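# Rest the wooden block above the well's centre

## Task

Four desks surround a square opening (the well) with nothing but floor beneath it; its centre is at scene x = 0, y = 0 and its edges run parallel to x and y. Each desk carries one arm, mounted roughly at (metres, heading in degrees counter-clockwise from +x): arm1 x=+0.22 y=+0.56 z=+0.72 facing -90; arm2 x=-0.52 y=+0.50 z=+0.72 facing -90; arm3 x=-0.22 y=-0.56 z=+0.72 facing +90; arm4 x=+0.52 y=-0.50 z=+0.72 facing +90. A ring of wooden sticks is already laid across the well. Place the wooden block so it sits at rest with its centre above the well's middle; the block and the sticks are allowed to overhang the opening. Any number of arms may be used. It only counts if the block stays there without any robot holding it, so finish by opening the grippers and moving the arms away.

## Robot and tools

Robots: four identical i2rt Big YAM arms named arm1, arm2, arm3 and arm4. Each has six revolute joints, a two-finger gripper and a wrist camera that, with joints 1 and 6 at 0 and the hand level and forward, rides on top of the hand looking at the fingertips. The hand reaches about 1.0 m from the joint 1 axis. There is also a fixed room camera, cam_high.

Frames: one shared scene frame, origin on the floor, +z up, well centre at x = 0, y = 0. The hand point is midway between the fingertips; the hand's z axis runs along the fingers and the fingers open and close along its y axis. Foot positions are only approximate and are not printed anywhere.

execute_actions: argument "actions" is a list holding exactly one action object, or empty (then it only reports state and images). The action has up to four keys, "arm1" to "arm4", one per arm, each with a "joints" object. Inside, give absolute joint targets by name, not offsets: joint1_rad, joint2_rad, joint3_rad, joint4_rad, joint5_rad, joint6_rad in radians and gripper_m in metres (fingertip gap). Ranges: joint1_rad -2.879 to 2.879 (rotation about the foot, positive counter-clockwise from above, 0 means the arm extends the way its foot faces); joint2_rad 0 to 3.141 (shoulder, 0 points the upper arm back roughly level, increasing lifts it up then forward); joint3_rad 0 to 3.019 (elbow, 0 folded, larger opens); joint4_rad -1.692 to 1.57 (hand pitch, positive tips fingers up); joint5_rad -1.57 to 1.57 (sideways hand swing, positive to the arm's right); joint6_rad -2.094 to 2.094 (hand roll, positive clockwise viewed from behind); gripper_m 0 to 0.093. Done-tolerances are ±0.045, ±0.14, ±0.09, ±0.055, ±0.03, ±0.035 rad and ±0.003 m. Any subset of joints and arms may be named; all named motions begin together and may finish at different times, and joints move at different speeds so the hand can sweep a wide path. Omitted joints or arms may still be driving to earlier targets. An unknown key or out-of-range number rejects the whole call and nothing moves. One action lasts at most 15 s. Optional "cameras": list of arm1_cam_wrist, arm2_cam_wrist, arm3_cam_wrist, arm4_cam_wrist, cam_high or "all"; omitted, null or ["all"] gives all, [] gives none. The "pictures" line lists the image order.

wait: "seconds" from 0 to 10; commands nothing, then returns state and images.

zoom_image: "camera" (one of the five names) and "region" [x0, y0, x1, y1] in pixels from the top-left of that camera's latest full image, no larger than 504 by 504.

read_manual: optional "section", only "licences"; returns licence text, no motion.

finished_scene: "scene", the number of the current scene (schema allows 1 to 2). Ends the scene for good after the last command is held and reports success; call it only once the block rests on its own and the arms are open and clear.

Result lines: joint_positions gives current joint readings. joint_status tells how each commanded motion of the last accepted action ended: reached, "off_target" (stopped short and may still push), "contact_stop" or "time_out" (the joint stops and holds where it is, though a timed-out joint may keep a target up to 0.375, 0.375, 0.113, 0.225, 0.075, 0.3 rad away for joints 1 to 6 and keep pushing), "not_followed" (a self/inter-arm collision check blocked the arm; a "joint command not followed" line, usually with "cause:", appears; the gripper part still runs, and the blocked targets may be retried on later actions until replaced), and "limit_stop_at_motor_heat". on_its_own lists what the robot does without this call's command; its "held at" value is the held target, not the actual position. MOTOR HOT warns from 85 °C; OVER-TEMPERATURE FAULT at 100 °C means that arm drops everything and goes limp until cooled. If a result reports a stop, any further motion, wait or finished_scene calls in the same reply are skipped.

Cautions: the arm does not stop on contact and can push hard; to relieve a stuck push, command the joint's reported position. Targets very close to the current reading may not move anything. Holding loads heats motors, even while you are thinking, since the simulation keeps running and holds the last command. Don't let two robots press hard together or collide (the check ignores fingers, gripper housings and wrist cameras and may react late). Don't knock the block or sticks off or out of the work area; avoid drops, slips and slams. Loose objects may occasionally get nudged by outside disturbances. Shorter total motion is better.

Each tool is called after "Request:" as name([rows], argument=value, ...), one row to a line, values as JSON.

## Session

Request:
execute_actions(actions=[])

Scene clock: 0.00 s.
Motor temperatures (°C, as the motors report them): arm1=[31 29 34 33 32 30] | arm2=[34 35 31 31 32 33] | arm3=[30 32 30 33 32 34] | arm4=[31 32 31 33 31 32]
arm1.joint_positions: joint1_rad=-0.190 joint2_rad=+0.446 joint3_rad=+1.454 joint4_rad=-1.220 joint5_rad=-0.100 joint6_rad=-0.330 gripper_m=+0.095
arm1.joint_status: not commanded
arm1.hand: x=+0.2059 y=+0.3975 z=+1.3464 quat_wxyz=(-0.353, -0.481, -0.616, +0.513) (m; scene frame)
arm2.joint_positions: joint1_rad=+0.397 joint2_rad=+0.533 joint3_rad=+1.338 joint4_rad=-1.284 joint5_rad=+0.020 joint6_rad=-0.061 gripper_m=+0.095
arm2.joint_status: not commanded
arm2.hand: x=-0.4413 y=+0.3010 z=+1.3225 quat_wxyz=(-0.412, -0.463, -0.719, +0.315) (m; scene frame)
arm3.joint_positions: joint1_rad=+0.491 joint2_rad=+0.600 joint3_rad=+1.402 joint4_rad=-1.412 joint5_rad=+0.208 joint6_rad=-0.258 gripper_m=+0.095
arm3.joint_status: not commanded
arm3.hand: x=-0.2812 y=-0.3598 z=+1.3128 quat_wxyz=(-0.354, +0.790, -0.392, -0.312) (m; scene frame)
arm4.joint_positions: joint1_rad=-0.146 joint2_rad=+0.434 joint3_rad=+1.459 joint4_rad=-1.348 joint5_rad=+0.154 joint6_rad=+0.406 gripper_m=+0.094
arm4.joint_status: not commanded
arm4.hand: x=+0.5721 y=-0.3687 z=+1.4155 quat_wxyz=(-0.401, +0.354, -0.730, -0.426) (m; scene frame)
pictures: arm1_cam_wrist, arm2_cam_wrist, arm3_cam_wrist, arm4_cam_wrist, cam_high
Images, in order (width x height): arm1_cam_wrist 504x504, arm2_cam_wrist 504x504, arm3_cam_wrist 504x504, arm4_cam_wrist 504x504, cam_high 504x504.

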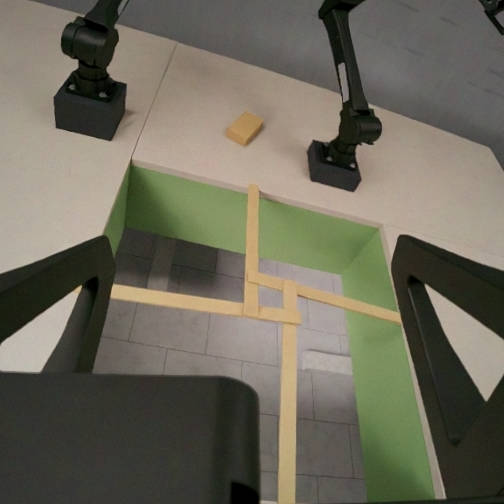

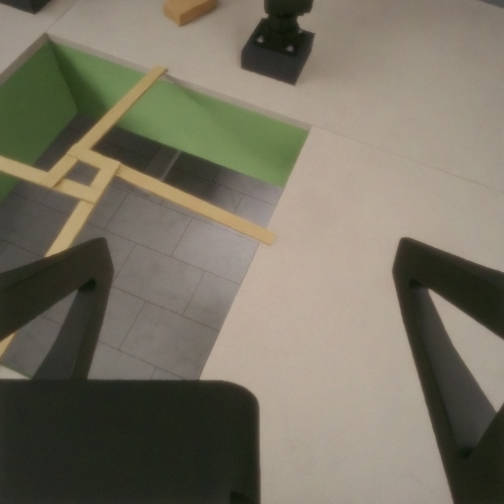

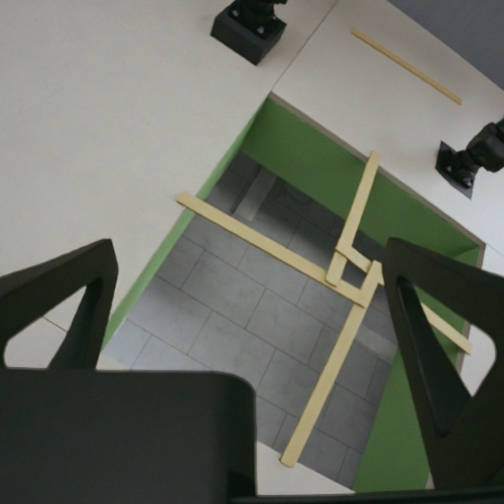

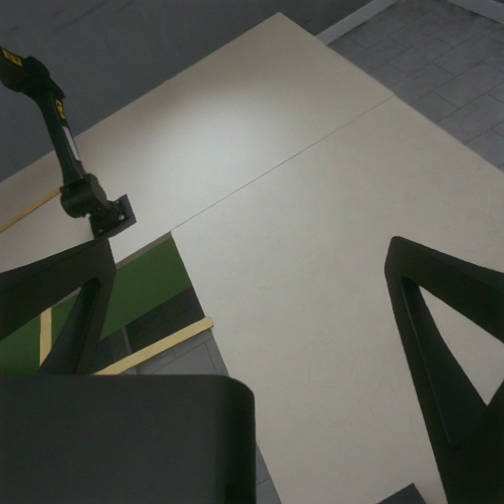

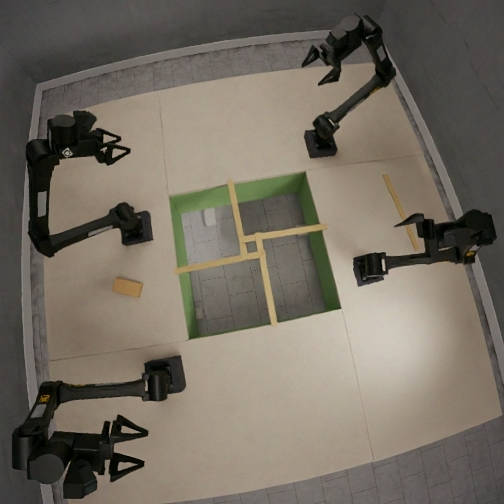

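Request:
execute_actions([
  {"arm3":{"joints":{"joint1_rad":-1.85,"joint2_rad":1.126,"joint3_rad":0.86,"joint4_rad":-1.30,"joint5_rad":0,"joint6_rad":1.4}}},
], cameras=["arm3_cam_wrist","cam_high"])

Scene clock: 16.77 s.
Motor temperatures (°C, as the motors report them): arm1=[31 30 37 33 32 30] | arm2=[34 35 35 31 32 33] | arm3=[30 32 34 33 32 34] | arm4=[31 32 34 34 31 32]
arm1.joint_positions: joint1_rad=-0.190 joint2_rad=+0.446 joint3_rad=+1.454 joint4_rad=-1.220 joint5_rad=-0.100 joint6_rad=-0.330 gripper_m=+0.095
arm1.joint_status: not commanded
arm1.hand: x=+0.2059 y=+0.3974 z=+1.3463 quat_wxyz=(-0.353, -0.482, -0.617, +0.513) (m; scene frame)
arm2.joint_positions: joint1_rad=+0.397 joint2_rad=+0.533 joint3_rad=+1.338 joint4_rad=-1.284 joint5_rad=+0.020 joint6_rad=-0.061 gripper_m=+0.095
arm2.joint_status: not commanded
arm2.hand: x=-0.4413 y=+0.3010 z=+1.3225 quat_wxyz=(-0.412, -0.463, -0.719, +0.315) (m; scene frame)
arm3.joint_positions: joint1_rad=-1.851 joint2_rad=+1.142 joint3_rad=+0.854 joint4_rad=-1.299 joint5_rad=+0.001 joint6_rad=+1.385 gripper_m=+0.095
arm3.joint_status: all done
arm3.hand: x=+0.0635 y=-0.6364 z=+0.9197 quat_wxyz=(+0.013, -0.734, -0.679, +0.008) (m; scene frame)
arm4.joint_positions: joint1_rad=-0.146 joint2_rad=+0.434 joint3_rad=+1.459 joint4_rad=-1.348 joint5_rad=+0.154 joint6_rad=+0.406 gripper_m=+0.094
arm4.joint_status: not commanded
arm4.hand: x=+0.5721 y=-0.3687 z=+1.4155 quat_wxyz=(-0.401, +0.354, -0.730, -0.426) (m; scene frame)
pictures: arm3_cam_wrist, cam_high
Images, in order (width x height): arm3_cam_wrist 504x504, cam_high 504x504.

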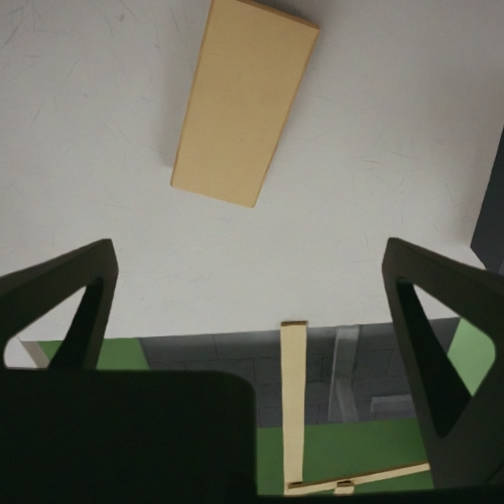

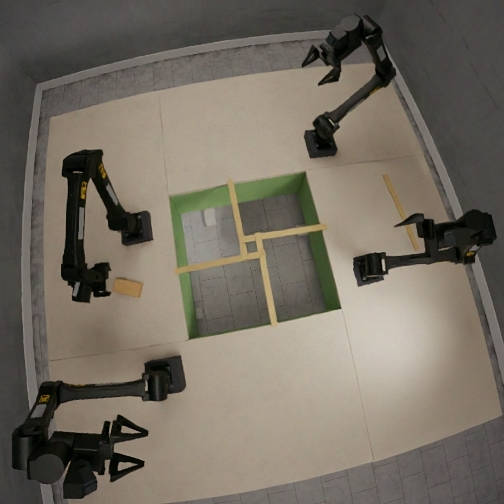

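Request:
execute_actions([
  {"arm3":{"joints":{"joint2_rad":1.27,"joint3_rad":0.68,"joint4_rad":-0.98,"joint6_rad":1.7}}},
], cameras=["arm3_cam_wrist"])

Scene clock: 26.30 s.
Motor temperatures (°C, as the motors report them): arm1=[31 30 38 33 32 30] | arm2=[34 35 35 31 32 33] | arm3=[30 32 34 33 32 34] | arm4=[31 32 35 34 31 32]
arm1.joint_positions: joint1_rad=-0.190 joint2_rad=+0.446 joint3_rad=+1.454 joint4_rad=-1.220 joint5_rad=-0.100 joint6_rad=-0.330 gripper_m=+0.095
arm1.joint_status: not commanded
arm1.hand: x=+0.2059 y=+0.3974 z=+1.3463 quat_wxyz=(-0.353, -0.482, -0.617, +0.513) (m; scene frame)
arm2.joint_positions: joint1_rad=+0.397 joint2_rad=+0.533 joint3_rad=+1.338 joint4_rad=-1.284 joint5_rad=+0.020 joint6_rad=-0.061 gripper_m=+0.095
arm2.joint_status: not commanded
arm2.hand: x=-0.4413 y=+0.3010 z=+1.3225 quat_wxyz=(-0.412, -0.463, -0.719, +0.315) (m; scene frame)
arm3.joint_positions: joint1_rad=-1.851 joint2_rad=+1.283 joint3_rad=+0.670 joint4_rad=-0.993 joint5_rad=+0.001 joint6_rad=+1.684 gripper_m=+0.095
arm3.joint_status: all done
arm3.hand: x=+0.0569 y=-0.6345 z=+0.8183 quat_wxyz=(+0.019, -0.827, -0.562, +0.016) (m; scene frame)
arm4.joint_positions: joint1_rad=-0.146 joint2_rad=+0.434 joint3_rad=+1.459 joint4_rad=-1.348 joint5_rad=+0.154 joint6_rad=+0.406 gripper_m=+0.094
arm4.joint_status: not commanded
arm4.hand: x=+0.5721 y=-0.3687 z=+1.4155 quat_wxyz=(-0.401, +0.354, -0.730, -0.426) (m; scene frame)
pictures: arm3_cam_wrist
Images, in order (width x height): arm3_cam_wrist 504x504.

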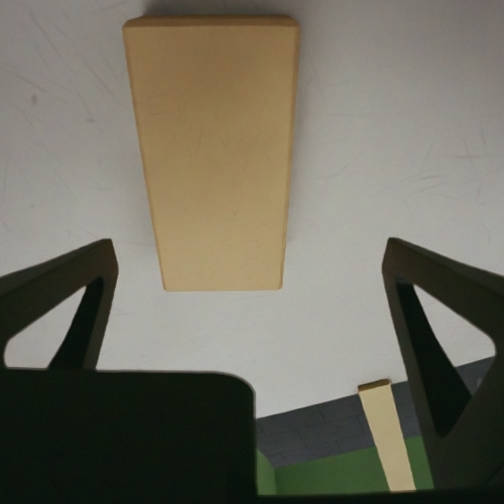

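Request:
execute_actions([
  {"arm3":{"joints":{"joint1_rad":-1.93,"joint2_rad":1.47,"joint3_rad":0.62,"joint4_rad":-0.71,"joint6_rad":1.62}}},
], cameras=["arm3_cam_wrist"])

Scene clock: 32.83 s.
Motor temperatures (°C, as the motors report them): arm1=[31 30 39 33 32 30] | arm2=[34 35 36 31 32 33] | arm3=[30 33 34 33 32 34] | arm4=[31 32 35 34 31 32]
arm1.joint_positions: joint1_rad=-0.190 joint2_rad=+0.446 joint3_rad=+1.454 joint4_rad=-1.220 joint5_rad=-0.100 joint6_rad=-0.330 gripper_m=+0.095
arm1.joint_status: not commanded
arm1.hand: x=+0.2059 y=+0.3974 z=+1.3463 quat_wxyz=(-0.353, -0.482, -0.617, +0.513) (m; scene frame)
arm2.joint_positions: joint1_rad=+0.397 joint2_rad=+0.533 joint3_rad=+1.338 joint4_rad=-1.284 joint5_rad=+0.020 joint6_rad=-0.061 gripper_m=+0.095
arm2.joint_status: not commanded
arm2.hand: x=-0.4413 y=+0.3010 z=+1.3225 quat_wxyz=(-0.412, -0.463, -0.719, +0.315) (m; scene frame)
arm3.joint_positions: joint1_rad=-1.932 joint2_rad=+1.477 joint3_rad=+0.622 joint4_rad=-0.723 joint5_rad=+0.001 joint6_rad=+1.635 gripper_m=+0.095
arm3.joint_status: all done
arm3.hand: x=+0.0677 y=-0.6627 z=+0.7505 quat_wxyz=(+0.008, -0.836, -0.549, +0.007) (m; scene frame)
arm4.joint_positions: joint1_rad=-0.146 joint2_rad=+0.434 joint3_rad=+1.459 joint4_rad=-1.348 joint5_rad=+0.154 joint6_rad=+0.406 gripper_m=+0.094
arm4.joint_status: not commanded
arm4.hand: x=+0.5721 y=-0.3687 z=+1.4155 quat_wxyz=(-0.401, +0.354, -0.730, -0.426) (m; scene frame)
pictures: arm3_cam_wrist
Images, in order (width x height): arm3_cam_wrist 504x504.

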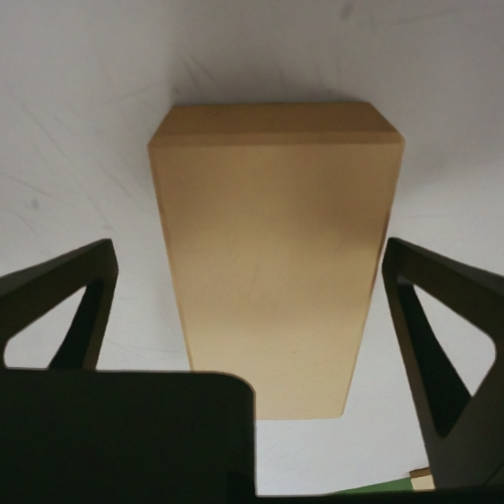

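Request:
execute_actions([
  {"arm3":{"joints":{"gripper_m":0.0}}},
], cameras=[])

Request:
execute_actions([
  {"arm3":{"joints":{"joint2_rad":1.126,"joint3_rad":0.86,"joint4_rad":-1.30}}},
], cameras=[])

Request:
execute_actions([
  {"arm3":{"joints":{"joint1_rad":-0.375,"joint2_rad":1.97,"joint3_rad":1.69,"joint4_rad":-1.28,"joint6_rad":1.21}}},
], cameras=["arm3_cam_wrist","cam_high","arm1_cam_wrist"])

Scene clock: 42.43 s.
Motor temperatures (°C, as the motors report them): arm1=[31 30 39 33 32 30] | arm2=[34 35 36 31 32 33] | arm3=[30 33 34 33 32 34] | arm4=[31 32 36 34 31 32]
arm1.joint_positions: joint1_rad=-0.190 joint2_rad=+0.446 joint3_rad=+1.454 joint4_rad=-1.220 joint5_rad=-0.100 joint6_rad=-0.330 gripper_m=+0.095
arm1.joint_status: not commanded
arm1.hand: x=+0.2059 y=+0.3974 z=+1.3463 quat_wxyz=(-0.353, -0.482, -0.617, +0.513) (m; scene frame)
arm2.joint_positions: joint1_rad=+0.397 joint2_rad=+0.533 joint3_rad=+1.338 joint4_rad=-1.284 joint5_rad=+0.020 joint6_rad=-0.061 gripper_m=+0.095
arm2.joint_status: not commanded
arm2.hand: x=-0.4413 y=+0.3010 z=+1.3225 quat_wxyz=(-0.412, -0.463, -0.719, +0.315) (m; scene frame)
arm3.joint_positions: joint1_rad=-1.932 joint2_rad=+1.477 joint3_rad=+0.621 joint4_rad=-0.721 joint5_rad=+0.001 joint6_rad=+1.634 gripper_m=+0.069
arm3.joint_status: gripper_m off_target (ended at +0.069, target +0.000)
arm3.hand: x=+0.0677 y=-0.6628 z=+0.7503 quat_wxyz=(+0.008, -0.835, -0.550, +0.006) (m; scene frame)
arm4.joint_positions: joint1_rad=-0.146 joint2_rad=+0.434 joint3_rad=+1.459 joint4_rad=-1.348 joint5_rad=+0.154 joint6_rad=+0.406 gripper_m=+0.094
arm4.joint_status: not commanded
arm4.hand: x=+0.5721 y=-0.3687 z=+1.4155 quat_wxyz=(-0.401, +0.354, -0.730, -0.426) (m; scene frame)
pictures: none
No camera images: the call's "cameras" was empty. Leave "cameras" out to get every camera's image.

Scene clock: 43.70 s.
Motor temperatures (°C, as the motors report them): arm1=[31 30 39 33 32 30] | arm2=[34 35 36 31 32 33] | arm3=[30 33 34 33 32 34] | arm4=[31 32 36 34 31 32]
arm1.joint_positions: joint1_rad=-0.190 joint2_rad=+0.446 joint3_rad=+1.454 joint4_rad=-1.220 joint5_rad=-0.100 joint6_rad=-0.330 gripper_m=+0.095
arm1.joint_status: not commanded
arm1.hand: x=+0.2059 y=+0.3974 z=+1.3463 quat_wxyz=(-0.353, -0.482, -0.617, +0.513) (m; scene frame)
arm2.joint_positions: joint1_rad=+0.397 joint2_rad=+0.533 joint3_rad=+1.338 joint4_rad=-1.284 joint5_rad=+0.020 joint6_rad=-0.061 gripper_m=+0.095
arm2.joint_status: not commanded
arm2.hand: x=-0.4413 y=+0.3010 z=+1.3225 quat_wxyz=(-0.412, -0.463, -0.719, +0.315) (m; scene frame)
arm3.joint_positions: joint1_rad=-1.932 joint2_rad=+1.122 joint3_rad=+0.835 joint4_rad=-1.289 joint5_rad=+0.001 joint6_rad=+1.634 gripper_m=+0.069
arm3.joint_status: all done
arm3.hand: x=+0.0517 y=-0.6570 z=+0.9178 quat_wxyz=(+0.008, -0.835, -0.550, +0.007) (m; scene frame)
arm4.joint_positions: joint1_rad=-0.146 joint2_rad=+0.434 joint3_rad=+1.459 joint4_rad=-1.348 joint5_rad=+0.154 joint6_rad=+0.406 gripper_m=+0.094
arm4.joint_status: not commanded
arm4.hand: x=+0.5721 y=-0.3687 z=+1.4155 quat_wxyz=(-0.401, +0.354, -0.730, -0.426) (m; scene frame)
pictures: none
No camera images: the call's "cameras" was empty. Leave "cameras" out to get every camera's image.

Scene clock: 45.77 s.
Motor temperatures (°C, as the motors report them): arm1=[31 30 39 33 32 30] | arm2=[34 35 36 31 32 33] | arm3=[30 33 35 33 32 34] | arm4=[31 32 36 34 31 32]
arm1.joint_positions: joint1_rad=-0.190 joint2_rad=+0.446 joint3_rad=+1.454 joint4_rad=-1.220 joint5_rad=-0.100 joint6_rad=-0.330 gripper_m=+0.095
arm1.joint_status: not commanded
arm1.hand: x=+0.2059 y=+0.3974 z=+1.3463 quat_wxyz=(-0.353, -0.482, -0.617, +0.513) (m; scene frame)
arm2.joint_positions: joint1_rad=+0.397 joint2_rad=+0.533 joint3_rad=+1.338 joint4_rad=-1.284 joint5_rad=+0.020 joint6_rad=-0.061 gripper_m=+0.095
arm2.joint_status: not commanded
arm2.hand: x=-0.4413 y=+0.3010 z=+1.3225 quat_wxyz=(-0.412, -0.463, -0.719, +0.315) (m; scene frame)
arm3.joint_positions: joint1_rad=-0.379 joint2_rad=+2.005 joint3_rad=+1.628 joint4_rad=-1.268 joint5_rad=-0.001 joint6_rad=+1.225 gripper_m=+0.069
arm3.joint_status: all done
arm3.hand: x=-0.0107 y=-0.0183 z=+0.8342 quat_wxyz=(+0.020, -0.008, -0.999, +0.032) (m; scene frame)
arm4.joint_positions: joint1_rad=-0.146 joint2_rad=+0.434 joint3_rad=+1.459 joint4_rad=-1.348 joint5_rad=+0.154 joint6_rad=+0.406 gripper_m=+0.094
arm4.joint_status: not commanded
arm4.hand: x=+0.5721 y=-0.3687 z=+1.4155 quat_wxyz=(-0.401, +0.354, -0.730, -0.426) (m; scene frame)
pictures: arm1_cam_wrist, arm3_cam_wrist, cam_high
Images, in order (width x height): arm1_cam_wrist 504x504, arm3_cam_wrist 504x504, cam_high 504x504.

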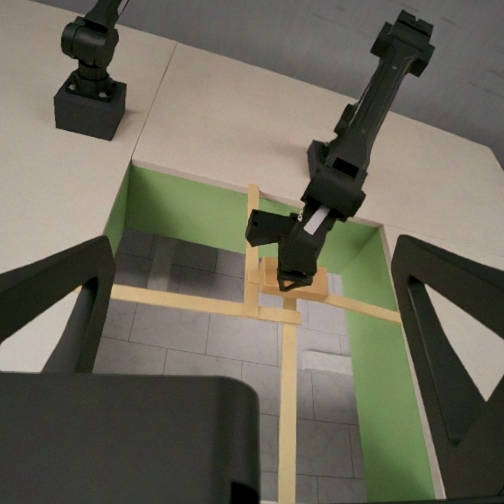

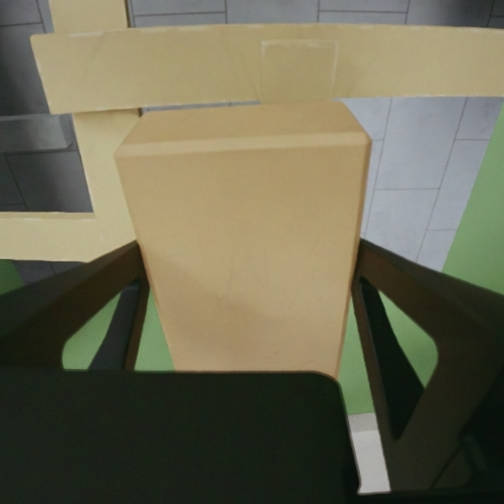

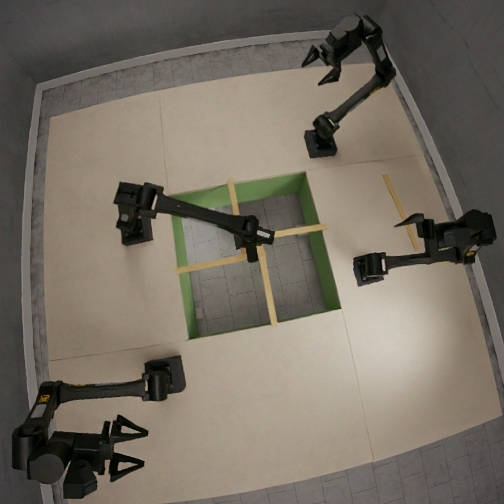

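Request:
execute_actions([
  {"arm3":{"joints":{"joint2_rad":2.04,"joint4_rad":-1.13}}},
], cameras=["arm2_cam_wrist","arm1_cam_wrist"])

Scene clock: 52.70 s.
Motor temperatures (°C, as the motors report them): arm1=[31 30 39 33 32 30] | arm2=[34 35 36 31 32 33] | arm3=[30 35 37 33 32 34] | arm4=[31 32 36 34 31 32]
arm1.joint_positions: joint1_rad=-0.190 joint2_rad=+0.446 joint3_rad=+1.454 joint4_rad=-1.220 joint5_rad=-0.100 joint6_rad=-0.330 gripper_m=+0.095
arm1.joint_status: not commanded
arm1.hand: x=+0.2059 y=+0.3974 z=+1.3463 quat_wxyz=(-0.353, -0.482, -0.617, +0.513) (m; scene frame)
arm2.joint_positions: joint1_rad=+0.397 joint2_rad=+0.533 joint3_rad=+1.338 joint4_rad=-1.284 joint5_rad=+0.020 joint6_rad=-0.061 gripper_m=+0.095
arm2.joint_status: not commanded
arm2.hand: x=-0.4413 y=+0.3010 z=+1.3225 quat_wxyz=(-0.412, -0.463, -0.719, +0.315) (m; scene frame)
arm3.joint_positions: joint1_rad=-0.379 joint2_rad=+2.045 joint3_rad=+1.628 joint4_rad=-1.143 joint5_rad=-0.001 joint6_rad=+1.225 gripper_m=+0.069
arm3.joint_status: all done
arm3.hand: x=-0.0012 y=+0.0075 z=+0.8103 quat_wxyz=(+0.005, -0.008, -1.000, -0.008) (m; scene frame)
arm4.joint_positions: joint1_rad=-0.146 joint2_rad=+0.434 joint3_rad=+1.459 joint4_rad=-1.348 joint5_rad=+0.154 joint6_rad=+0.406 gripper_m=+0.094
arm4.joint_status: not commanded
arm4.hand: x=+0.5721 y=-0.3687 z=+1.4155 quat_wxyz=(-0.401, +0.354, -0.730, -0.426) (m; scene frame)
pictures: arm1_cam_wrist, arm2_cam_wrist
Images, in order (width x height): arm1_cam_wrist 504x504, arm2_cam_wrist 504x504.

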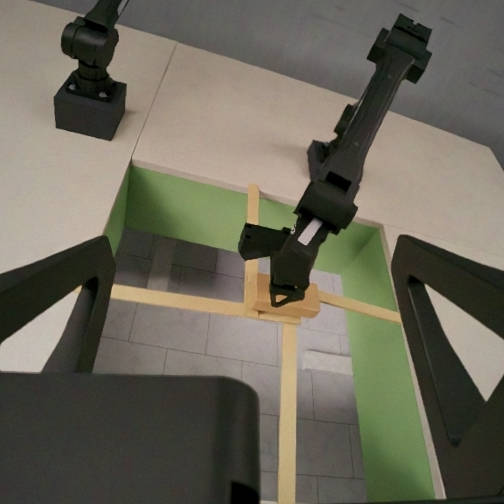

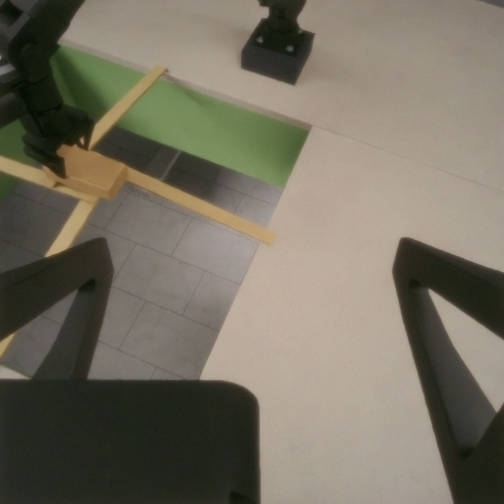

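Request:
execute_actions([
  {"arm3":{"joints":{"joint1_rad":-0.42,"joint2_rad":2.08,"joint4_rad":-1.11}}},
], cameras=["arm2_cam_wrist","arm1_cam_wrist"])

Request:
execute_actions([
  {"arm3":{"joints":{"gripper_m":0.093}}},
], cameras=[])

Request:
execute_actions([
  {"arm3":{"joints":{"joint2_rad":1.6,"joint4_rad":-1.5}}},
], cameras=["arm3_cam_wrist","arm1_cam_wrist"])

Scene clock: 61.40 s.
Motor temperatures (°C, as the motors report them): arm1=[31 30 40 33 32 30] | arm2=[34 35 37 31 32 33] | arm3=[30 36 39 33 32 34] | arm4=[31 32 36 34 31 32]
arm1.joint_positions: joint1_rad=-0.190 joint2_rad=+0.446 joint3_rad=+1.454 joint4_rad=-1.220 joint5_rad=-0.100 joint6_rad=-0.330 gripper_m=+0.095
arm1.joint_status: not commanded
arm1.hand: x=+0.2059 y=+0.3974 z=+1.3463 quat_wxyz=(-0.353, -0.482, -0.617, +0.513) (m; scene frame)
arm2.joint_positions: joint1_rad=+0.397 joint2_rad=+0.533 joint3_rad=+1.338 joint4_rad=-1.284 joint5_rad=+0.020 joint6_rad=-0.061 gripper_m=+0.095
arm2.joint_status: not commanded
arm2.hand: x=-0.4413 y=+0.3010 z=+1.3225 quat_wxyz=(-0.412, -0.463, -0.719, +0.315) (m; scene frame)
arm3.joint_positions: joint1_rad=-0.415 joint2_rad=+2.058 joint3_rad=+1.635 joint4_rad=-1.122 joint5_rad=-0.006 joint6_rad=+1.221 gripper_m=+0.069
arm3.joint_status: all done
arm3.hand: x=+0.0209 y=+0.0057 z=+0.8048 quat_wxyz=(+0.005, -0.024, -1.000, -0.015) (m; scene frame)
arm4.joint_positions: joint1_rad=-0.146 joint2_rad=+0.434 joint3_rad=+1.459 joint4_rad=-1.348 joint5_rad=+0.154 joint6_rad=+0.406 gripper_m=+0.094
arm4.joint_status: not commanded
arm4.hand: x=+0.5721 y=-0.3687 z=+1.4155 quat_wxyz=(-0.401, +0.354, -0.730, -0.426) (m; scene frame)
pictures: arm1_cam_wrist, arm2_cam_wrist
Images, in order (width x height): arm1_cam_wrist 504x504, arm2_cam_wrist 504x504.

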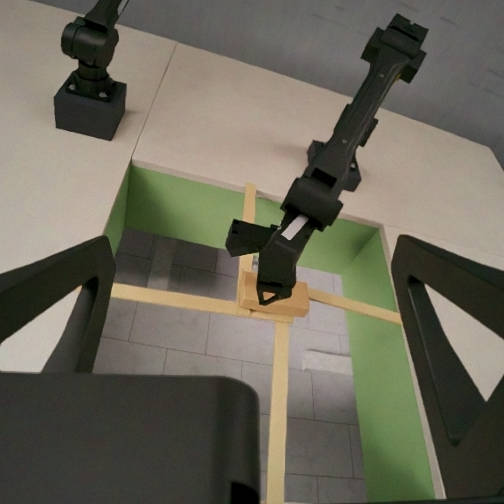

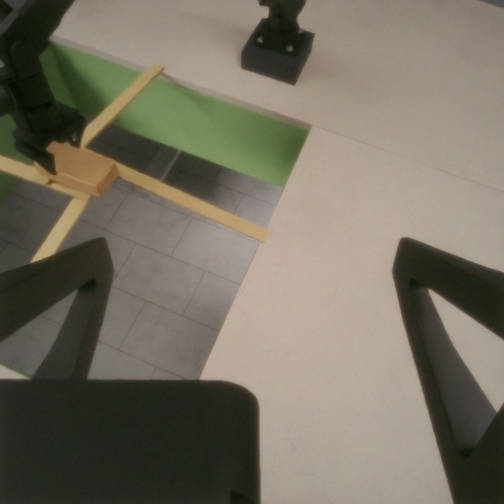

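Scene clock: 62.10 s.
Motor temperatures (°C, as the motors report them): arm1=[31 30 40 33 32 30] | arm2=[34 35 37 31 32 33] | arm3=[30 36 39 33 32 34] | arm4=[31 32 36 34 31 32]
arm1.joint_positions: joint1_rad=-0.190 joint2_rad=+0.446 joint3_rad=+1.454 joint4_rad=-1.220 joint5_rad=-0.100 joint6_rad=-0.330 gripper_m=+0.095
arm1.joint_status: not commanded
arm1.hand: x=+0.2059 y=+0.3974 z=+1.3463 quat_wxyz=(-0.353, -0.482, -0.617, +0.513) (m; scene frame)
arm2.joint_positions: joint1_rad=+0.397 joint2_rad=+0.533 joint3_rad=+1.338 joint4_rad=-1.284 joint5_rad=+0.020 joint6_rad=-0.061 gripper_m=+0.095
arm2.joint_status: not commanded
arm2.hand: x=-0.4413 y=+0.3010 z=+1.3225 quat_wxyz=(-0.412, -0.463, -0.719, +0.315) (m; scene frame)
arm3.joint_positions: joint1_rad=-0.415 joint2_rad=+2.059 joint3_rad=+1.635 joint4_rad=-1.122 joint5_rad=-0.004 joint6_rad=+1.221 gripper_m=+0.093
arm3.joint_status: all done
arm3.hand: x=+0.0212 y=+0.0056 z=+0.8046 quat_wxyz=(+0.004, -0.024, -1.000, -0.015) (m; scene frame)
arm4.joint_positions: joint1_rad=-0.146 joint2_rad=+0.434 joint3_rad=+1.459 joint4_rad=-1.348 joint5_rad=+0.154 joint6_rad=+0.406 gripper_m=+0.094
arm4.joint_status: not commanded
arm4.hand: x=+0.5721 y=-0.3687 z=+1.4155 quat_wxyz=(-0.401, +0.354, -0.730, -0.426) (m; scene frame)
pictures: none
No camera images: the call's "cameras" was empty. Leave "cameras" out to get every camera's image.

Scene clock: 63.83 s.
Motor temperatures (°C, as the motors report them): arm1=[31 30 40 33 32 30] | arm2=[34 35 37 31 32 33] | arm3=[30 36 39 33 32 34] | arm4=[31 32 36 34 31 32]
arm1.joint_positions: joint1_rad=-0.190 joint2_rad=+0.446 joint3_rad=+1.454 joint4_rad=-1.220 joint5_rad=-0.100 joint6_rad=-0.330 gripper_m=+0.095
arm1.joint_status: not commanded
arm1.hand: x=+0.2059 y=+0.3974 z=+1.3463 quat_wxyz=(-0.353, -0.482, -0.617, +0.513) (m; scene frame)
arm2.joint_positions: joint1_rad=+0.397 joint2_rad=+0.533 joint3_rad=+1.338 joint4_rad=-1.284 joint5_rad=+0.020 joint6_rad=-0.061 gripper_m=+0.095
arm2.joint_status: not commanded
arm2.hand: x=-0.4413 y=+0.3010 z=+1.3225 quat_wxyz=(-0.412, -0.463, -0.719, +0.315) (m; scene frame)
arm3.joint_positions: joint1_rad=-0.415 joint2_rad=+1.603 joint3_rad=+1.672 joint4_rad=-1.491 joint5_rad=-0.004 joint6_rad=+1.221 gripper_m=+0.093
arm3.joint_status: all done
arm3.hand: x=-0.0118 y=-0.0825 z=+1.0644 quat_wxyz=(-0.019, -0.025, -0.997, -0.072) (m; scene frame)
arm4.joint_positions: joint1_rad=-0.146 joint2_rad=+0.434 joint3_rad=+1.459 joint4_rad=-1.348 joint5_rad=+0.154 joint6_rad=+0.406 gripper_m=+0.094
arm4.joint_status: not commanded
arm4.hand: x=+0.5721 y=-0.3687 z=+1.4155 quat_wxyz=(-0.401, +0.354, -0.730, -0.426) (m; scene frame)
pictures: arm1_cam_wrist, arm3_cam_wrist
Images, in order (width x height): arm1_cam_wrist 504x504, arm3_cam_wrist 504x504.

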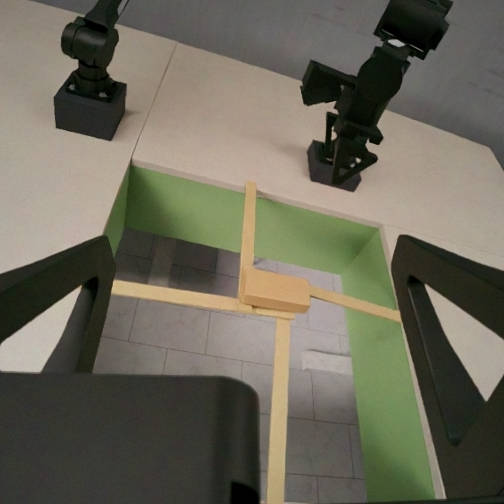

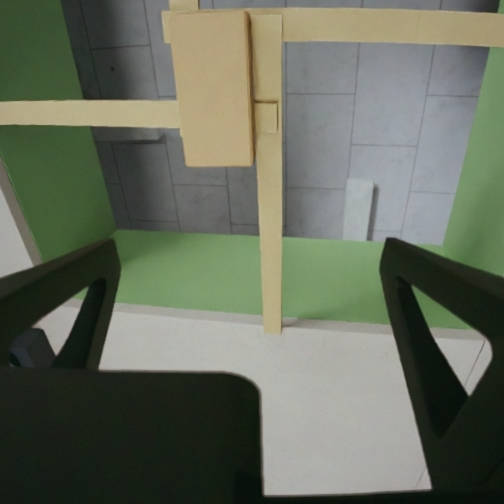

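Request:
finished_scene(scene=1)

The scene is finished: the task was done.


## Next scene

The same job, from a new start.

Request:
execute_actions(actions=[], cameras=["cam_high"])

Scene clock: 0.00 s.
Motor temperatures (°C, as the motors report them): arm1=[31 29 35 33 32 30] | arm2=[34 35 33 31 32 33] | arm3=[30 33 32 33 32 34] | arm4=[31 32 33 33 31 32]
arm1.joint_positions: joint1_rad=-0.332 joint2_rad=+0.624 joint3_rad=+1.425 joint4_rad=-1.435 joint5_rad=+0.085 joint6_rad=+0.296 gripper_m=+0.095
arm1.joint_status: not commanded
arm1.hand: x=+0.1350 y=+0.3493 z=+1.2549 quat_wxyz=(-0.286, -0.800, -0.400, +0.343) (m; scene frame)
arm2.joint_positions: joint1_rad=-0.023 joint2_rad=+0.594 joint3_rad=+1.355 joint4_rad=-1.191 joint5_rad=+0.119 joint6_rad=+0.272 gripper_m=+0.095
arm2.joint_status: not commanded
arm2.hand: x=-0.5473 y=+0.2571 z=+1.3402 quat_wxyz=(-0.389, -0.698, -0.468, +0.379) (m; scene frame)
arm3.joint_positions: joint1_rad=+0.244 joint2_rad=+0.455 joint3_rad=+1.430 joint4_rad=-1.291 joint5_rad=-0.267 joint6_rad=+0.205 gripper_m=+0.095
arm3.joint_status: not commanded
arm3.hand: x=-0.2920 y=-0.4255 z=+1.3758 quat_wxyz=(-0.211, +0.632, -0.495, -0.557) (m; scene frame)
arm4.joint_positions: joint1_rad=-0.205 joint2_rad=+0.467 joint3_rad=+1.351 joint4_rad=-1.201 joint5_rad=+0.005 joint6_rad=+0.087 gripper_m=+0.094
arm4.joint_status: not commanded
arm4.hand: x=+0.5655 y=-0.3137 z=+1.3952 quat_wxyz=(-0.436, +0.481, -0.653, -0.391) (m; scene frame)
pictures: cam_high
Images, in order (width x height): cam_high 504x504.

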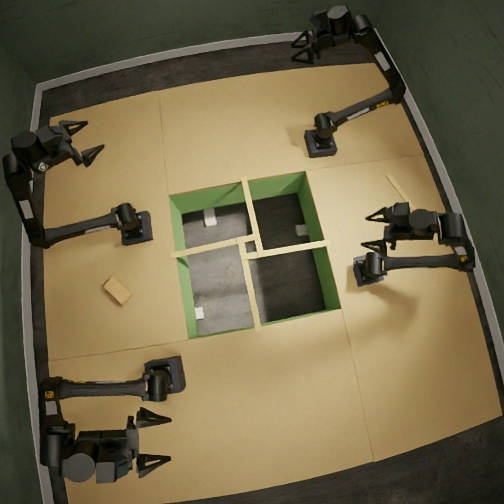

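Request:
execute_actions([
  {"arm3":{"joints":{"joint1_rad":-2.0,"joint2_rad":1.36,"joint3_rad":0.75,"joint4_rad":-0.95,"joint5_rad":0,"joint6_rad":-1.05}}},
], cameras=["arm3_cam_wrist"])

Scene clock: 9.20 s.
Motor temperatures (°C, as the motors report them): arm1=[31 29 38 33 32 30] | arm2=[34 35 35 31 32 33] | arm3=[30 33 34 33 32 34] | arm4=[31 32 35 34 31 32]
arm1.joint_positions: joint1_rad=-0.332 joint2_rad=+0.624 joint3_rad=+1.425 joint4_rad=-1.435 joint5_rad=+0.085 joint6_rad=+0.296 gripper_m=+0.095
arm1.joint_status: not commanded
arm1.hand: x=+0.1350 y=+0.3493 z=+1.2549 quat_wxyz=(-0.286, -0.800, -0.400, +0.343) (m; scene frame)
arm2.joint_positions: joint1_rad=-0.023 joint2_rad=+0.594 joint3_rad=+1.355 joint4_rad=-1.191 joint5_rad=+0.119 joint6_rad=+0.272 gripper_m=+0.095
arm2.joint_status: not commanded
arm2.hand: x=-0.5473 y=+0.2571 z=+1.3402 quat_wxyz=(-0.389, -0.698, -0.468, +0.379) (m; scene frame)
arm3.joint_positions: joint1_rad=-2.002 joint2_rad=+1.349 joint3_rad=+0.748 joint4_rad=-0.951 joint5_rad=-0.001 joint6_rad=-1.035 gripper_m=+0.095
arm3.joint_status: all done
arm3.hand: x=+0.0805 y=-0.6909 z=+0.8235 quat_wxyz=(-0.002, +0.305, -0.952, +0.001) (m; scene frame)
arm4.joint_positions: joint1_rad=-0.205 joint2_rad=+0.467 joint3_rad=+1.351 joint4_rad=-1.201 joint5_rad=+0.005 joint6_rad=+0.087 gripper_m=+0.094
arm4.joint_status: not commanded
arm4.hand: x=+0.5655 y=-0.3137 z=+1.3952 quat_wxyz=(-0.436, +0.481, -0.653, -0.391) (m; scene frame)
pictures: arm3_cam_wrist
Images, in order (width x height): arm3_cam_wrist 504x504.

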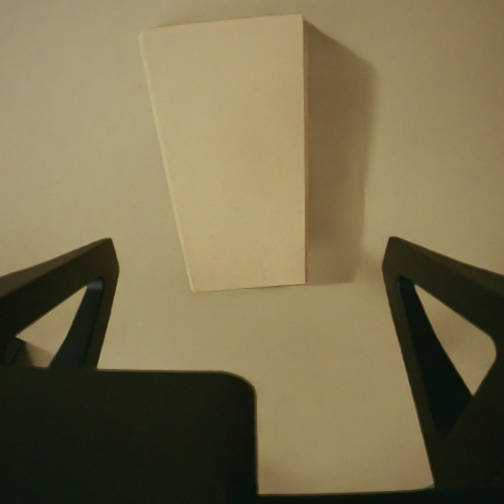

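Request:
execute_actions([
  {"arm3":{"joints":{"joint2_rad":1.52,"joint3_rad":0.675,"joint4_rad":-0.71,"joint6_rad":-1.12}}},
], cameras=["arm3_cam_wrist"])

Request:
execute_actions([
  {"arm3":{"joints":{"gripper_m":0.0}}},
], cameras=[])

Request:
execute_actions([
  {"arm3":{"joints":{"joint2_rad":1.126,"joint3_rad":0.86,"joint4_rad":-1.30}}},
], cameras=[])

Request:
execute_actions([
  {"arm3":{"joints":{"joint1_rad":-0.38,"joint2_rad":1.97,"joint3_rad":1.69,"joint4_rad":-1.21,"joint6_rad":-0.37}}},
], cameras=["arm2_cam_wrist","arm1_cam_wrist"])

Scene clock: 18.13 s.
Motor temperatures (°C, as the motors report them): arm1=[31 29 40 33 32 30] | arm2=[34 35 37 31 32 33] | arm3=[30 34 34 33 32 34] | arm4=[31 32 37 34 31 32]
arm1.joint_positions: joint1_rad=-0.332 joint2_rad=+0.624 joint3_rad=+1.425 joint4_rad=-1.435 joint5_rad=+0.085 joint6_rad=+0.296 gripper_m=+0.095
arm1.joint_status: not commanded
arm1.hand: x=+0.1350 y=+0.3493 z=+1.2549 quat_wxyz=(-0.286, -0.800, -0.400, +0.343) (m; scene frame)
arm2.joint_positions: joint1_rad=-0.023 joint2_rad=+0.594 joint3_rad=+1.355 joint4_rad=-1.191 joint5_rad=+0.119 joint6_rad=+0.272 gripper_m=+0.095
arm2.joint_status: not commanded
arm2.hand: x=-0.5473 y=+0.2571 z=+1.3402 quat_wxyz=(-0.389, -0.698, -0.468, +0.379) (m; scene frame)
arm3.joint_positions: joint1_rad=-2.002 joint2_rad=+1.526 joint3_rad=+0.674 joint4_rad=-0.723 joint5_rad=-0.001 joint6_rad=-1.105 gripper_m=+0.095
arm3.joint_status: all done
arm3.hand: x=+0.0784 y=-0.6901 z=+0.7489 quat_wxyz=(+0.006, +0.339, -0.941, -0.006) (m; scene frame)
arm4.joint_positions: joint1_rad=-0.205 joint2_rad=+0.467 joint3_rad=+1.351 joint4_rad=-1.201 joint5_rad=+0.005 joint6_rad=+0.087 gripper_m=+0.094
arm4.joint_status: not commanded
arm4.hand: x=+0.5655 y=-0.3137 z=+1.3952 quat_wxyz=(-0.436, +0.481, -0.653, -0.391) (m; scene frame)
pictures: arm3_cam_wrist
Images, in order (width x height): arm3_cam_wrist 504x504.

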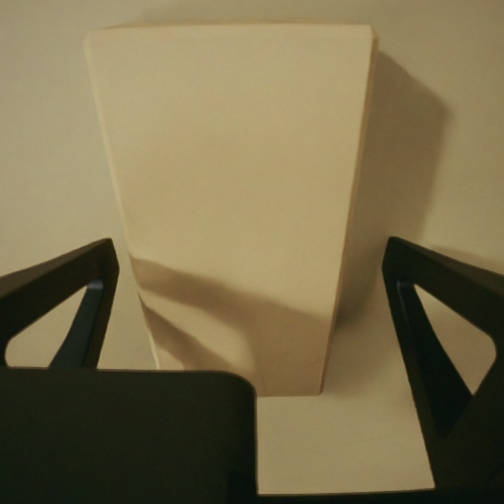

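Scene clock: 18.87 s.
Motor temperatures (°C, as the motors report them): arm1=[31 29 40 33 32 30] | arm2=[34 35 37 31 32 33] | arm3=[30 34 34 33 32 34] | arm4=[31 32 37 34 31 32]
arm1.joint_positions: joint1_rad=-0.332 joint2_rad=+0.624 joint3_rad=+1.425 joint4_rad=-1.435 joint5_rad=+0.085 joint6_rad=+0.296 gripper_m=+0.095
arm1.joint_status: not commanded
arm1.hand: x=+0.1350 y=+0.3493 z=+1.2549 quat_wxyz=(-0.286, -0.800, -0.400, +0.343) (m; scene frame)
arm2.joint_positions: joint1_rad=-0.023 joint2_rad=+0.594 joint3_rad=+1.355 joint4_rad=-1.191 joint5_rad=+0.119 joint6_rad=+0.272 gripper_m=+0.095
arm2.joint_status: not commanded
arm2.hand: x=-0.5473 y=+0.2571 z=+1.3402 quat_wxyz=(-0.389, -0.698, -0.468, +0.379) (m; scene frame)
arm3.joint_positions: joint1_rad=-2.002 joint2_rad=+1.526 joint3_rad=+0.674 joint4_rad=-0.721 joint5_rad=-0.001 joint6_rad=-1.106 gripper_m=+0.069
arm3.joint_status: gripper_m off_target (ended at +0.069, target +0.000)
arm3.hand: x=+0.0789 y=-0.6903 z=+0.7488 quat_wxyz=(+0.006, +0.339, -0.941, -0.006) (m; scene frame)
arm4.joint_positions: joint1_rad=-0.205 joint2_rad=+0.467 joint3_rad=+1.351 joint4_rad=-1.201 joint5_rad=+0.005 joint6_rad=+0.087 gripper_m=+0.094
arm4.joint_status: not commanded
arm4.hand: x=+0.5655 y=-0.3137 z=+1.3952 quat_wxyz=(-0.436, +0.481, -0.653, -0.391) (m; scene frame)
pictures: none
No camera images: the call's "cameras" was empty. Leave "cameras" out to get every camera's image.

Scene clock: 20.13 s.
Motor temperatures (°C, as the motors report them): arm1=[31 29 40 33 32 30] | arm2=[34 35 37 31 32 33] | arm3=[30 34 35 33 32 34] | arm4=[31 32 37 34 31 32]
arm1.joint_positions: joint1_rad=-0.332 joint2_rad=+0.624 joint3_rad=+1.425 joint4_rad=-1.435 joint5_rad=+0.085 joint6_rad=+0.296 gripper_m=+0.095
arm1.joint_status: not commanded
arm1.hand: x=+0.1350 y=+0.3493 z=+1.2549 quat_wxyz=(-0.286, -0.800, -0.400, +0.343) (m; scene frame)
arm2.joint_positions: joint1_rad=-0.023 joint2_rad=+0.594 joint3_rad=+1.355 joint4_rad=-1.191 joint5_rad=+0.119 joint6_rad=+0.272 gripper_m=+0.095
arm2.joint_status: not commanded
arm2.hand: x=-0.5473 y=+0.2571 z=+1.3402 quat_wxyz=(-0.389, -0.698, -0.468, +0.379) (m; scene frame)
arm3.joint_positions: joint1_rad=-2.002 joint2_rad=+1.119 joint3_rad=+0.830 joint4_rad=-1.289 joint5_rad=-0.001 joint6_rad=-1.106 gripper_m=+0.069
arm3.joint_status: all done
arm3.hand: x=+0.0429 y=-0.6743 z=+0.9172 quat_wxyz=(+0.008, +0.339, -0.941, -0.007) (m; scene frame)
arm4.joint_positions: joint1_rad=-0.205 joint2_rad=+0.467 joint3_rad=+1.351 joint4_rad=-1.201 joint5_rad=+0.005 joint6_rad=+0.087 gripper_m=+0.094
arm4.joint_status: not commanded
arm4.hand: x=+0.5655 y=-0.3137 z=+1.3952 quat_wxyz=(-0.436, +0.481, -0.653, -0.391) (m; scene frame)
pictures: none
No camera images: the call's "cameras" was empty. Leave "cameras" out to get every camera's image.

Scene clock: 22.23 s.
Motor temperatures (°C, as the motors report them): arm1=[31 29 41 33 32 30] | arm2=[34 35 37 31 32 33] | arm3=[30 34 36 33 32 34] | arm4=[31 32 37 34 31 32]
arm1.joint_positions: joint1_rad=-0.332 joint2_rad=+0.624 joint3_rad=+1.425 joint4_rad=-1.435 joint5_rad=+0.085 joint6_rad=+0.296 gripper_m=+0.095
arm1.joint_status: not commanded
arm1.hand: x=+0.1350 y=+0.3493 z=+1.2549 quat_wxyz=(-0.286, -0.800, -0.400, +0.343) (m; scene frame)
arm2.joint_positions: joint1_rad=-0.023 joint2_rad=+0.594 joint3_rad=+1.355 joint4_rad=-1.191 joint5_rad=+0.119 joint6_rad=+0.272 gripper_m=+0.095
arm2.joint_status: not commanded
arm2.hand: x=-0.5473 y=+0.2571 z=+1.3402 quat_wxyz=(-0.389, -0.698, -0.468, +0.379) (m; scene frame)
arm3.joint_positions: joint1_rad=-0.381 joint2_rad=+1.999 joint3_rad=+1.628 joint4_rad=-1.199 joint5_rad=-0.003 joint6_rad=-0.385 gripper_m=+0.069
arm3.joint_status: all done
arm3.hand: x=-0.0032 y=-0.0024 z=+0.8371 quat_wxyz=(+0.003, +0.714, -0.700, -0.008) (m; scene frame)
arm4.joint_positions: joint1_rad=-0.205 joint2_rad=+0.467 joint3_rad=+1.351 joint4_rad=-1.201 joint5_rad=+0.005 joint6_rad=+0.087 gripper_m=+0.094
arm4.joint_status: not commanded
arm4.hand: x=+0.5655 y=-0.3137 z=+1.3952 quat_wxyz=(-0.436, +0.481, -0.653, -0.391) (m; scene frame)
pictures: arm1_cam_wrist, arm2_cam_wrist
Images, in order (width x height): arm1_cam_wrist 504x504, arm2_cam_wrist 504x504.

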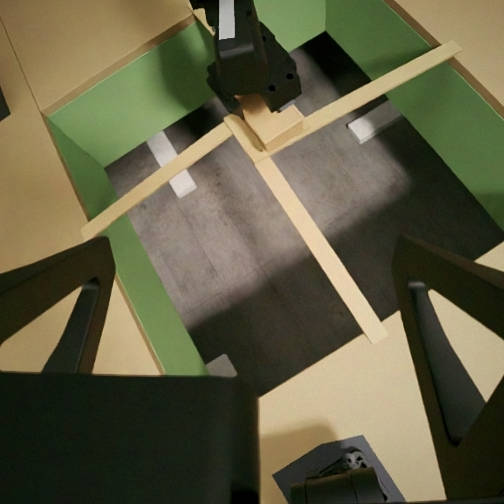

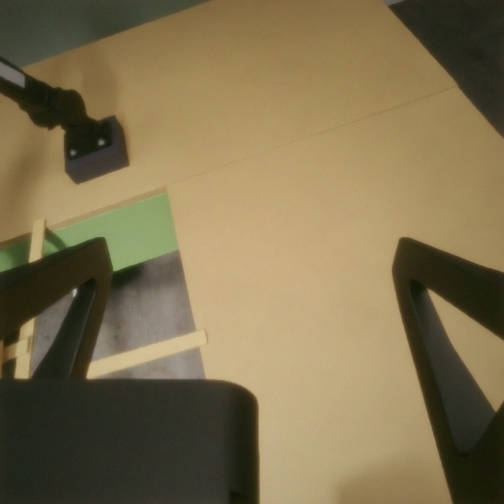

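Request:
execute_actions([
  {"arm3":{"joints":{"joint2_rad":2.05,"joint4_rad":-1.19}}},
], cameras=["arm1_cam_wrist"])

Request:
execute_actions([
  {"arm3":{"joints":{"gripper_m":0.093}}},
], cameras=[])

Request:
execute_actions([
  {"arm3":{"joints":{"joint2_rad":1.6,"joint4_rad":-1.5}}},
], cameras=["arm3_cam_wrist","arm1_cam_wrist"])

Scene clock: 28.90 s.
Motor temperatures (°C, as the motors report them): arm1=[31 29 41 33 32 30] | arm2=[34 35 37 31 32 33] | arm3=[30 36 38 33 32 34] | arm4=[31 32 38 34 31 32]
arm1.joint_positions: joint1_rad=-0.332 joint2_rad=+0.624 joint3_rad=+1.425 joint4_rad=-1.435 joint5_rad=+0.085 joint6_rad=+0.296 gripper_m=+0.095
arm1.joint_status: not commanded
arm1.hand: x=+0.1350 y=+0.3493 z=+1.2549 quat_wxyz=(-0.286, -0.800, -0.400, +0.343) (m; scene frame)
arm2.joint_positions: joint1_rad=-0.023 joint2_rad=+0.594 joint3_rad=+1.355 joint4_rad=-1.191 joint5_rad=+0.119 joint6_rad=+0.272 gripper_m=+0.095
arm2.joint_status: not commanded
arm2.hand: x=-0.5473 y=+0.2571 z=+1.3402 quat_wxyz=(-0.389, -0.698, -0.468, +0.379) (m; scene frame)
arm3.joint_positions: joint1_rad=-0.381 joint2_rad=+2.052 joint3_rad=+1.629 joint4_rad=-1.199 joint5_rad=-0.003 joint6_rad=-0.385 gripper_m=+0.069
arm3.joint_status: all done
arm3.hand: x=-0.0051 y=-0.0062 z=+0.8068 quat_wxyz=(+0.027, +0.714, -0.700, +0.002) (m; scene frame)
arm4.joint_positions: joint1_rad=-0.205 joint2_rad=+0.467 joint3_rad=+1.351 joint4_rad=-1.201 joint5_rad=+0.005 joint6_rad=+0.087 gripper_m=+0.094
arm4.joint_status: not commanded
arm4.hand: x=+0.5655 y=-0.3137 z=+1.3952 quat_wxyz=(-0.436, +0.481, -0.653, -0.391) (m; scene frame)
pictures: arm1_cam_wrist
Images, in order (width x height): arm1_cam_wrist 504x504.

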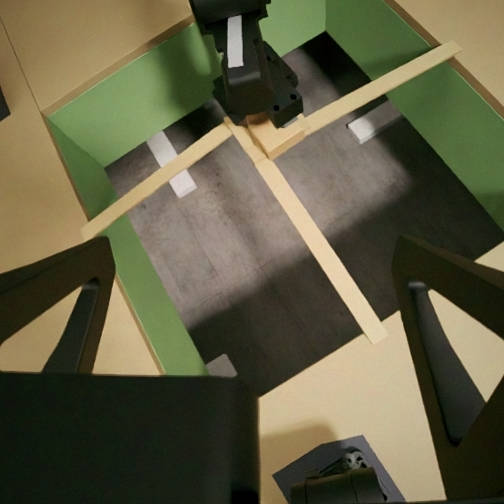

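Scene clock: 29.60 s.
Motor temperatures (°C, as the motors report them): arm1=[31 29 41 33 32 30] | arm2=[34 35 37 31 32 33] | arm3=[30 36 38 33 32 34] | arm4=[31 32 38 34 31 32]
arm1.joint_positions: joint1_rad=-0.332 joint2_rad=+0.624 joint3_rad=+1.425 joint4_rad=-1.435 joint5_rad=+0.085 joint6_rad=+0.296 gripper_m=+0.095
arm1.joint_status: not commanded
arm1.hand: x=+0.1350 y=+0.3493 z=+1.2549 quat_wxyz=(-0.286, -0.800, -0.400, +0.343) (m; scene frame)
arm2.joint_positions: joint1_rad=-0.023 joint2_rad=+0.594 joint3_rad=+1.355 joint4_rad=-1.191 joint5_rad=+0.119 joint6_rad=+0.272 gripper_m=+0.095
arm2.joint_status: not commanded
arm2.hand: x=-0.5473 y=+0.2571 z=+1.3402 quat_wxyz=(-0.389, -0.698, -0.468, +0.379) (m; scene frame)
arm3.joint_positions: joint1_rad=-0.381 joint2_rad=+2.052 joint3_rad=+1.631 joint4_rad=-1.199 joint5_rad=-0.003 joint6_rad=-0.384 gripper_m=+0.093
arm3.joint_status: all done
arm3.hand: x=-0.0049 y=-0.0055 z=+0.8075 quat_wxyz=(+0.026, +0.714, -0.700, +0.002) (m; scene frame)
arm4.joint_positions: joint1_rad=-0.205 joint2_rad=+0.467 joint3_rad=+1.351 joint4_rad=-1.201 joint5_rad=+0.005 joint6_rad=+0.087 gripper_m=+0.094
arm4.joint_status: not commanded
arm4.hand: x=+0.5655 y=-0.3137 z=+1.3952 quat_wxyz=(-0.436, +0.481, -0.653, -0.391) (m; scene frame)
pictures: none
No camera images: the call's "cameras" was empty. Leave "cameras" out to get every camera's image.

Scene clock: 31.07 s.
Motor temperatures (°C, as the motors report them): arm1=[31 29 42 33 32 30] | arm2=[34 35 38 31 32 33] | arm3=[30 36 38 33 32 34] | arm4=[31 32 38 34 31 32]
arm1.joint_positions: joint1_rad=-0.332 joint2_rad=+0.624 joint3_rad=+1.425 joint4_rad=-1.435 joint5_rad=+0.085 joint6_rad=+0.296 gripper_m=+0.095
arm1.joint_status: not commanded
arm1.hand: x=+0.1350 y=+0.3493 z=+1.2549 quat_wxyz=(-0.286, -0.800, -0.400, +0.343) (m; scene frame)
arm2.joint_positions: joint1_rad=-0.023 joint2_rad=+0.594 joint3_rad=+1.355 joint4_rad=-1.191 joint5_rad=+0.119 joint6_rad=+0.272 gripper_m=+0.095
arm2.joint_status: not commanded
arm2.hand: x=-0.5473 y=+0.2571 z=+1.3402 quat_wxyz=(-0.389, -0.698, -0.468, +0.379) (m; scene frame)
arm3.joint_positions: joint1_rad=-0.381 joint2_rad=+1.593 joint3_rad=+1.672 joint4_rad=-1.490 joint5_rad=-0.003 joint6_rad=-0.384 gripper_m=+0.093
arm3.joint_status: all done
arm3.hand: x=-0.0284 y=-0.0774 z=+1.0693 quat_wxyz=(-0.069, +0.711, -0.698, -0.040) (m; scene frame)
arm4.joint_positions: joint1_rad=-0.205 joint2_rad=+0.467 joint3_rad=+1.351 joint4_rad=-1.201 joint5_rad=+0.005 joint6_rad=+0.087 gripper_m=+0.094
arm4.joint_status: not commanded
arm4.hand: x=+0.5655 y=-0.3137 z=+1.3952 quat_wxyz=(-0.436, +0.481, -0.653, -0.391) (m; scene frame)
pictures: arm1_cam_wrist, arm3_cam_wrist
Images, in order (width x height): arm1_cam_wrist 504x504, arm3_cam_wrist 504x504.

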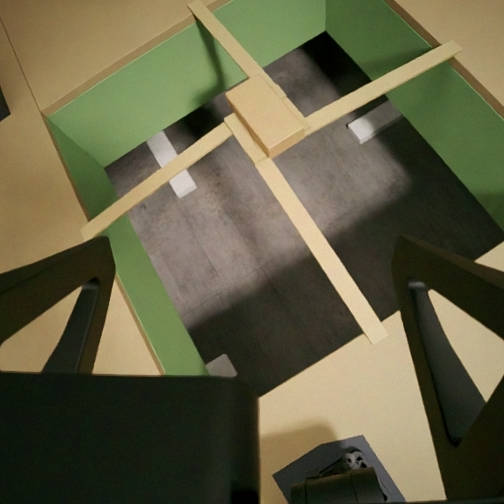

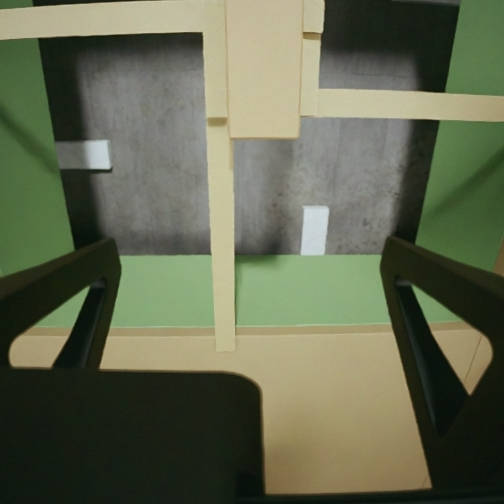

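Request:
finished_scene(scene=2)

The scene is finished: the task was done.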